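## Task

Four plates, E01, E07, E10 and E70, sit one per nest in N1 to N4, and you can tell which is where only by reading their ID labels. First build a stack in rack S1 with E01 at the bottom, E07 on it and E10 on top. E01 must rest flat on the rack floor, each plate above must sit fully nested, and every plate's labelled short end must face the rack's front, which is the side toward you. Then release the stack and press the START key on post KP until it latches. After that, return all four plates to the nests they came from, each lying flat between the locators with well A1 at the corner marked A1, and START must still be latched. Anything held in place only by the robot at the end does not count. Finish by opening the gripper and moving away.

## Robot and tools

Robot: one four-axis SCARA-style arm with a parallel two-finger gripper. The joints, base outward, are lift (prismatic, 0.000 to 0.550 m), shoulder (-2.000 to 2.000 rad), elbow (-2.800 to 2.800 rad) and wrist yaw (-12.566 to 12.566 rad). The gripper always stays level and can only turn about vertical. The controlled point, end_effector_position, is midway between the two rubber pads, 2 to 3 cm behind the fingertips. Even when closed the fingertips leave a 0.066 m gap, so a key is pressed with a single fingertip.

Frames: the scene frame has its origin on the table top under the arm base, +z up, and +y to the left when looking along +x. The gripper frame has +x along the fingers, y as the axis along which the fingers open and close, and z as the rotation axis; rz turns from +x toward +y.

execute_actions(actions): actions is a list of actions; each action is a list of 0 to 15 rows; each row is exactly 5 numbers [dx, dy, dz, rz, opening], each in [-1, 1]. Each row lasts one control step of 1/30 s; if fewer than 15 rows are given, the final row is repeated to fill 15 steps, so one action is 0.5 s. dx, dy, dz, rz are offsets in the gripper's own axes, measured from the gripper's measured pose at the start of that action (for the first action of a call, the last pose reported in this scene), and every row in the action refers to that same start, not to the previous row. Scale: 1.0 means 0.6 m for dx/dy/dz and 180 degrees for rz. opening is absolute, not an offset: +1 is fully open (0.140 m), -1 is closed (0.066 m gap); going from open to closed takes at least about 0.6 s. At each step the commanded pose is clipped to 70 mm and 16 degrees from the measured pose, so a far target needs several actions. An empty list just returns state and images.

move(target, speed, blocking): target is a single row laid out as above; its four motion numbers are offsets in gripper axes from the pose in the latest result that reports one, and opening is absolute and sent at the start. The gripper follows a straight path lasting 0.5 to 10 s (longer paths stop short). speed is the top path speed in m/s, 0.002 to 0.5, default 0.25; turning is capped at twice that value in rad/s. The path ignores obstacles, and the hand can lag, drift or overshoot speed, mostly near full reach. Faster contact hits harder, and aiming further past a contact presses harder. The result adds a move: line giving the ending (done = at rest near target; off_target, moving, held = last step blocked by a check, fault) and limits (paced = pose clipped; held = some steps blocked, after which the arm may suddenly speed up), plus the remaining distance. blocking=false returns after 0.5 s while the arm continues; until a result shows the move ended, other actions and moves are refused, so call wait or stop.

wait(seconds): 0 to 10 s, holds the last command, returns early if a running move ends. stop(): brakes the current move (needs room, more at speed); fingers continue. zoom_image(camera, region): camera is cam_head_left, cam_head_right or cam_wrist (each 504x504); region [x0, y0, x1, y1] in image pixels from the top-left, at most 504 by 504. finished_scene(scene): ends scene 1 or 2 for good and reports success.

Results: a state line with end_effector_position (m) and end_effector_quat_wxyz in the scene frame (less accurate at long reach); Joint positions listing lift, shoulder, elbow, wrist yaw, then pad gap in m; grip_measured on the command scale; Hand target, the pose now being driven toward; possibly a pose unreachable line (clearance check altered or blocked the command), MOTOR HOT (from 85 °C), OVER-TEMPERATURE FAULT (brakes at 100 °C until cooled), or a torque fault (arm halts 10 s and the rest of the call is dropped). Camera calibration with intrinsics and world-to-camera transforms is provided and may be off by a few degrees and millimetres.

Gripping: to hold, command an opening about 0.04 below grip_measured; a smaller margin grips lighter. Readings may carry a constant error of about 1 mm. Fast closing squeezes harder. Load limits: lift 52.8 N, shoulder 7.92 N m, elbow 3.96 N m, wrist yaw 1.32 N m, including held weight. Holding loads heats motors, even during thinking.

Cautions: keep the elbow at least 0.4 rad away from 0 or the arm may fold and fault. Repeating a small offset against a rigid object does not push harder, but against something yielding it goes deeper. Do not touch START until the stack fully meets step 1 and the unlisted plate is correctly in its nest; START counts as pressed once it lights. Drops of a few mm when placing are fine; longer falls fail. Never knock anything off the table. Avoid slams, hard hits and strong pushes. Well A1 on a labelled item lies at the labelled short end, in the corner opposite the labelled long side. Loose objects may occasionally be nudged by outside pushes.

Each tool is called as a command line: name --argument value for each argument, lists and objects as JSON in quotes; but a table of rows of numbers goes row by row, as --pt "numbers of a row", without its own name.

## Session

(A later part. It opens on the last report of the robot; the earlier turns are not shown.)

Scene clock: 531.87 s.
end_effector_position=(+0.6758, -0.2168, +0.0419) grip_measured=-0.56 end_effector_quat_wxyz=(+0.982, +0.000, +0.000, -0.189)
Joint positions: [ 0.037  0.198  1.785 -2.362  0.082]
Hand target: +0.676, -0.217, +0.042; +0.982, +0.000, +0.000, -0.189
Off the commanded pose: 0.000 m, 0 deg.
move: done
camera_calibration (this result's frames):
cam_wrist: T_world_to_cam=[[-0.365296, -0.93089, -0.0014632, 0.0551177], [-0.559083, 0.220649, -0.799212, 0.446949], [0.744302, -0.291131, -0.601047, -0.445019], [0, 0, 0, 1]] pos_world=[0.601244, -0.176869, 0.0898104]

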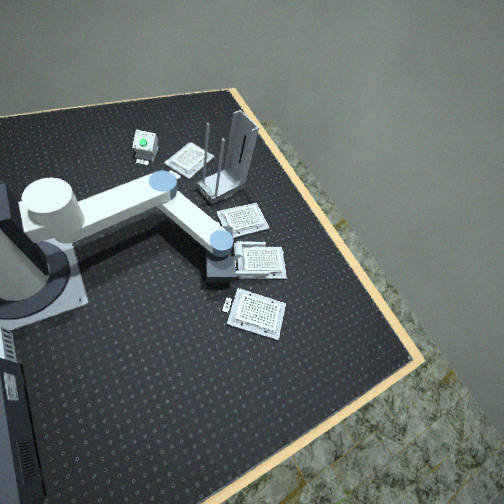

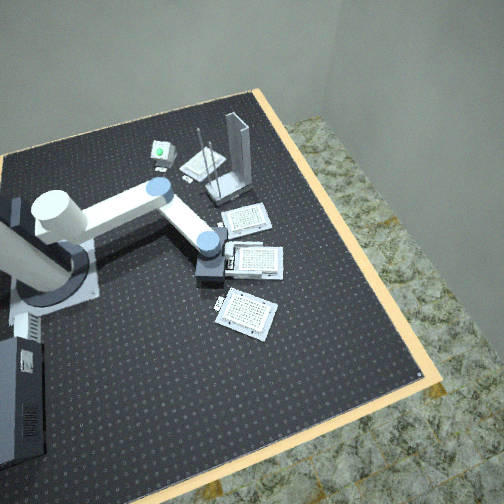

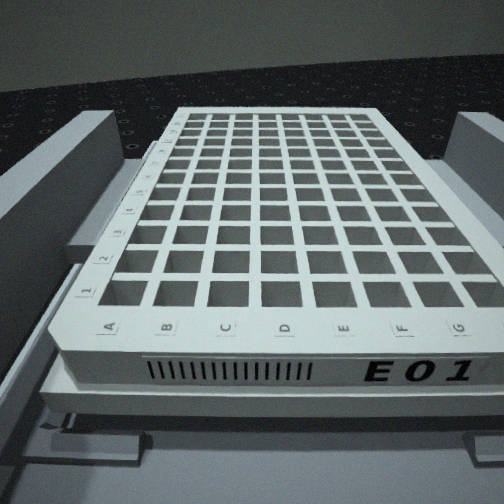

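move --target '[0, 0, -0.0113, 0, -0.6]' --speed 0.015

Scene clock: 535.63 s.
end_effector_position=(+0.6758, -0.2168, +0.0351) grip_measured=-0.56 end_effector_quat_wxyz=(+0.982, +0.000, +0.000, -0.189)
Joint positions: [ 0.03   0.198  1.785 -2.362  0.082]
Hand target: +0.676, -0.217, +0.035; +0.982, +0.000, +0.000, -0.189
Off the commanded pose: 0.000 m, 0 deg.
move: done
camera_calibration (this result's frames):
cam_wrist: T_world_to_cam=[[-0.365284, -0.930895, -0.0014632, 0.0551029], [-0.559086, 0.220642, -0.799212, 0.441513], [0.744305, -0.291122, -0.601047, -0.44911], [0, 0, 0, 1]] pos_world=[0.601247, -0.176867, 0.0830073]

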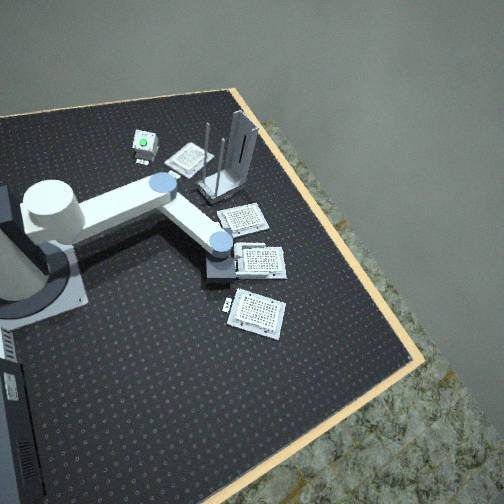

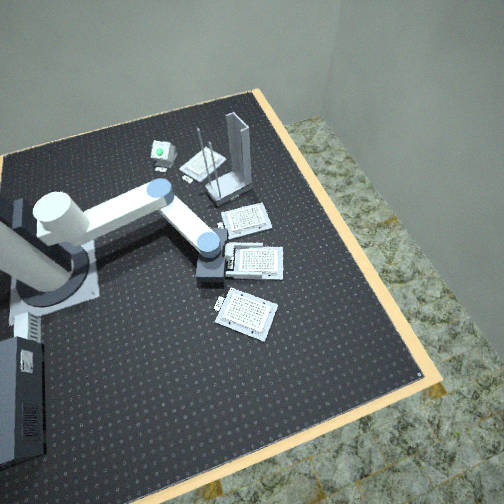

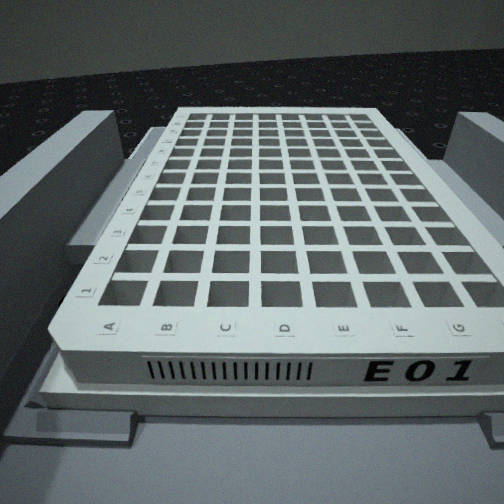

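execute_actions --actions '[[[0,0,0,0,-0.58],[0,0,0,0,-0.57],[0,0,0,0,-0.56],[0,0,0,0,-0.55],[0,0,0,0,-0.54],[0,0,0,0,-0.52],[0,0,0,0,-0.5],[0,0,0,0,-0.46],[0,0,0,0,-0.42],[0,0,0,0,-0.38],[0,0,0,0,-0.34],[0,0,0,0,-0.3],[0,0,0,0,-0.26],[0,0,0,0,-0.22],[0,0,0,0,-0.2]]]'

move --target '[0, 0, 0.04, 0, -0.1]' --speed 0.08

move --target '[-0.25, 0, 0.05, 0, 0.2]' --speed 0.25

Scene clock: 539.43 s.
end_effector_position=(+0.6758, -0.2168, +0.0351) grip_measured=-0.22 end_effector_quat_wxyz=(+0.982, +0.000, +0.000, -0.189)
Joint positions: [ 0.03   0.198  1.785 -2.362  0.095]
Hand target: +0.676, -0.217, +0.035; +0.982, +0.000, +0.000, -0.189
Off the commanded pose: 0.000 m, 0 deg.
camera_calibration (this result's frames):
cam_wrist: T_world_to_cam=[[-0.365292, -0.930892, -0.0014632, 0.0551083], [-0.559084, 0.220647, -0.799212, 0.441514], [0.744303, -0.291128, -0.601047, -0.44911], [0, 0, 0, 1]] pos_world=[0.601248, -0.176867, 0.0830073]

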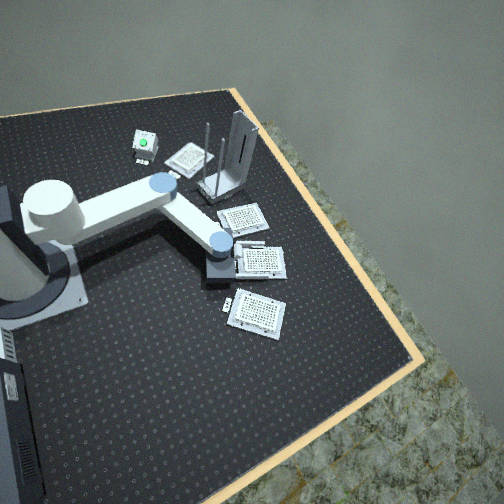

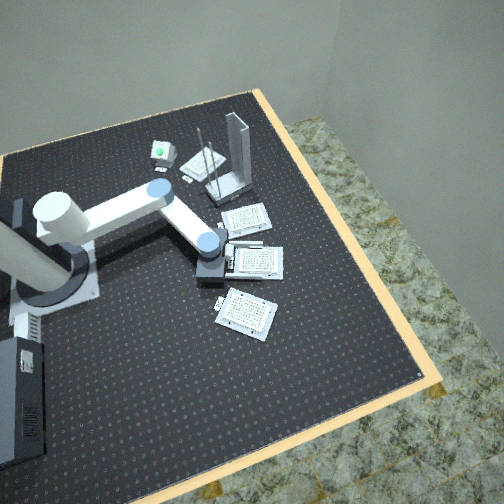

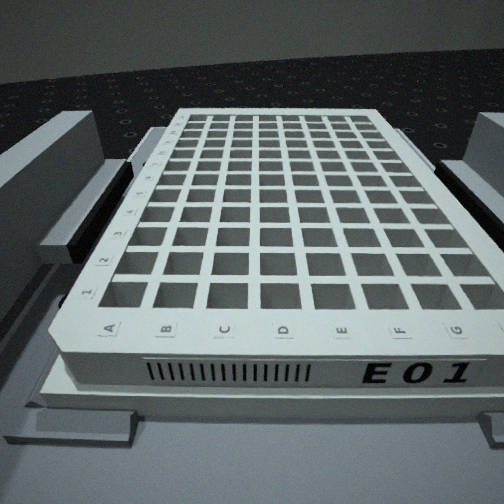

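Scene clock: 540.13 s.
end_effector_position=(+0.6758, -0.2168, +0.0592) grip_measured=-0.10 end_effector_quat_wxyz=(+0.982, +0.000, +0.000, -0.189)
Joint positions: [ 0.054  0.198  1.786 -2.362  0.099]
Hand target: +0.676, -0.217, +0.059; +0.982, +0.000, +0.000, -0.189
Off the commanded pose: 0.000 m, 0 deg.
move: done
camera_calibration (this result's frames):
cam_wrist: T_world_to_cam=[[-0.365283, -0.930896, -0.0014632, 0.0551396], [-0.559086, 0.220641, -0.799212, 0.460743], [0.744306, -0.29112, -0.601047, -0.434651], [0, 0, 0, 1]] pos_world=[0.60125, -0.176866, 0.107066]

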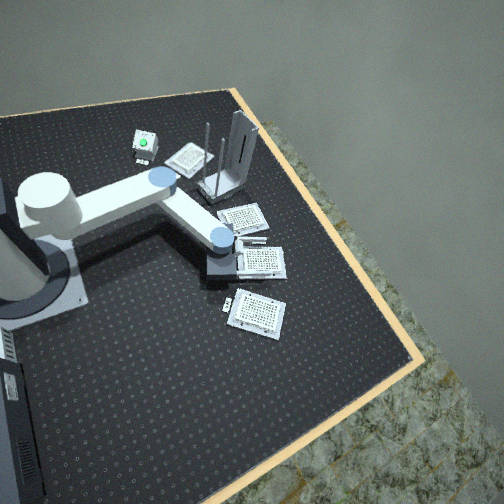

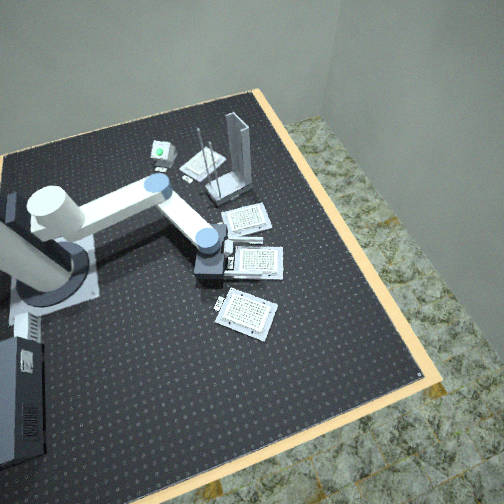

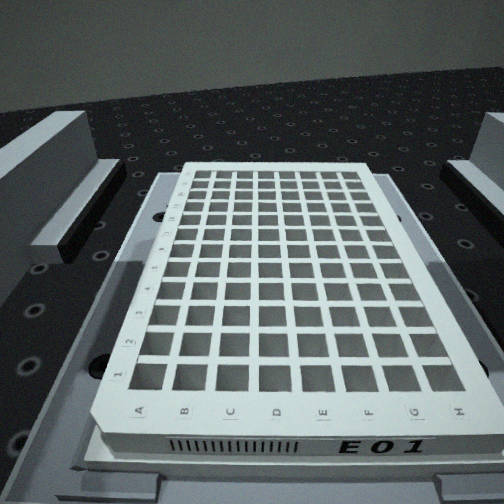

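Scene clock: 541.13 s.
end_effector_position=(+0.5363, -0.1613, +0.0892) grip_measured=+0.20 end_effector_quat_wxyz=(+0.982, +0.000, +0.000, -0.189)
Joint positions: [ 0.084  0.483  1.018 -1.881  0.11 ]
Hand target: +0.536, -0.161, +0.089; +0.982, +0.000, +0.000, -0.189
Off the commanded pose: 0.000 m, 0 deg.
move: done
camera_calibration (this result's frames):
cam_wrist: T_world_to_cam=[[-0.365613, -0.930766, -0.0014632, 0.0561067], [-0.559008, 0.22084, -0.799212, 0.39453], [0.744203, -0.291384, -0.601047, -0.296629], [0, 0, 0, 1]] pos_world=[0.461811, -0.121339, 0.137107]

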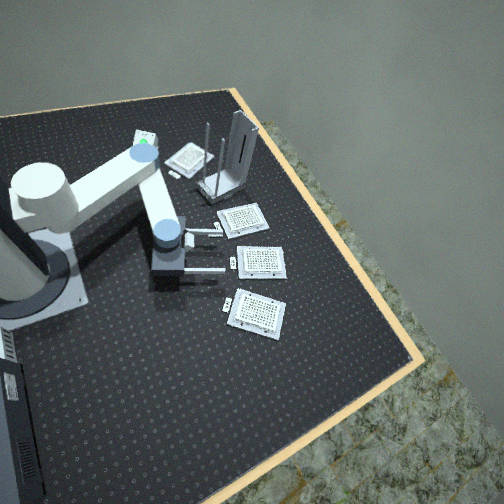

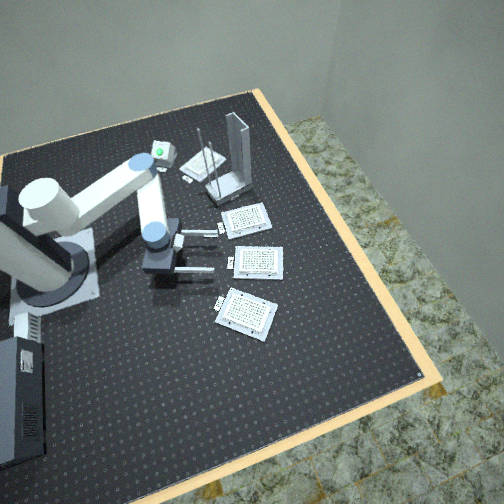

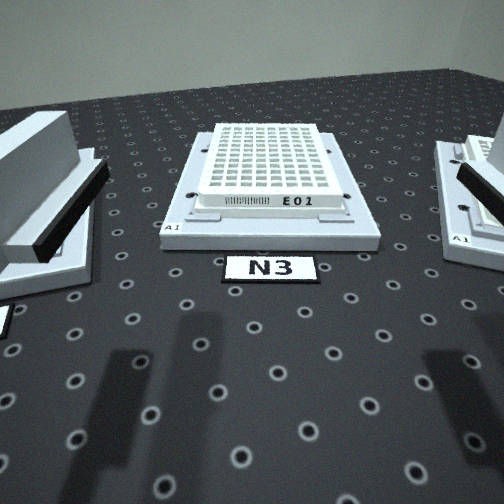

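zoom_image --camera "cam_head_right" --region '[130, 110, 310, 350]'

zoom_image --camera "cam_wrist" --region '[140, 100, 400, 300]'

Region (130, 110, 310, 350) of cam_head_right's 504x504 image, scaled by 2.100, with more detail than that image has; it fills the left 378 columns of this view, and the rest is white.

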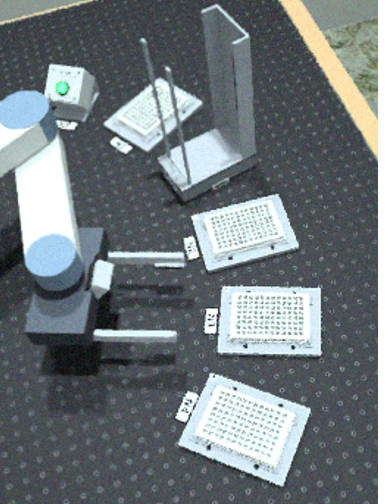

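Region (140, 100, 400, 300) of cam_wrist's 504x504 image, scaled by 1.938, with more detail than that image has; it fills the top 388 rows of this view, and the rest is white.

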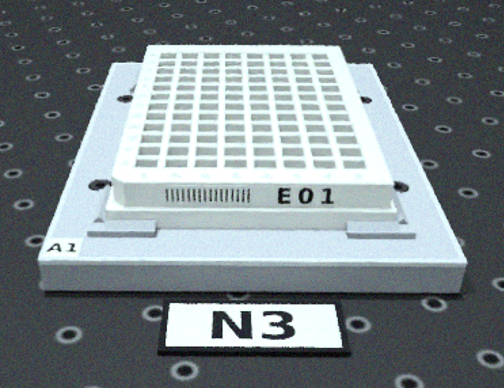

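All four plates are seated and START is still lit, so I'm finishing scene 1.

finished_scene --scene 1

The scene is finished: the task was done.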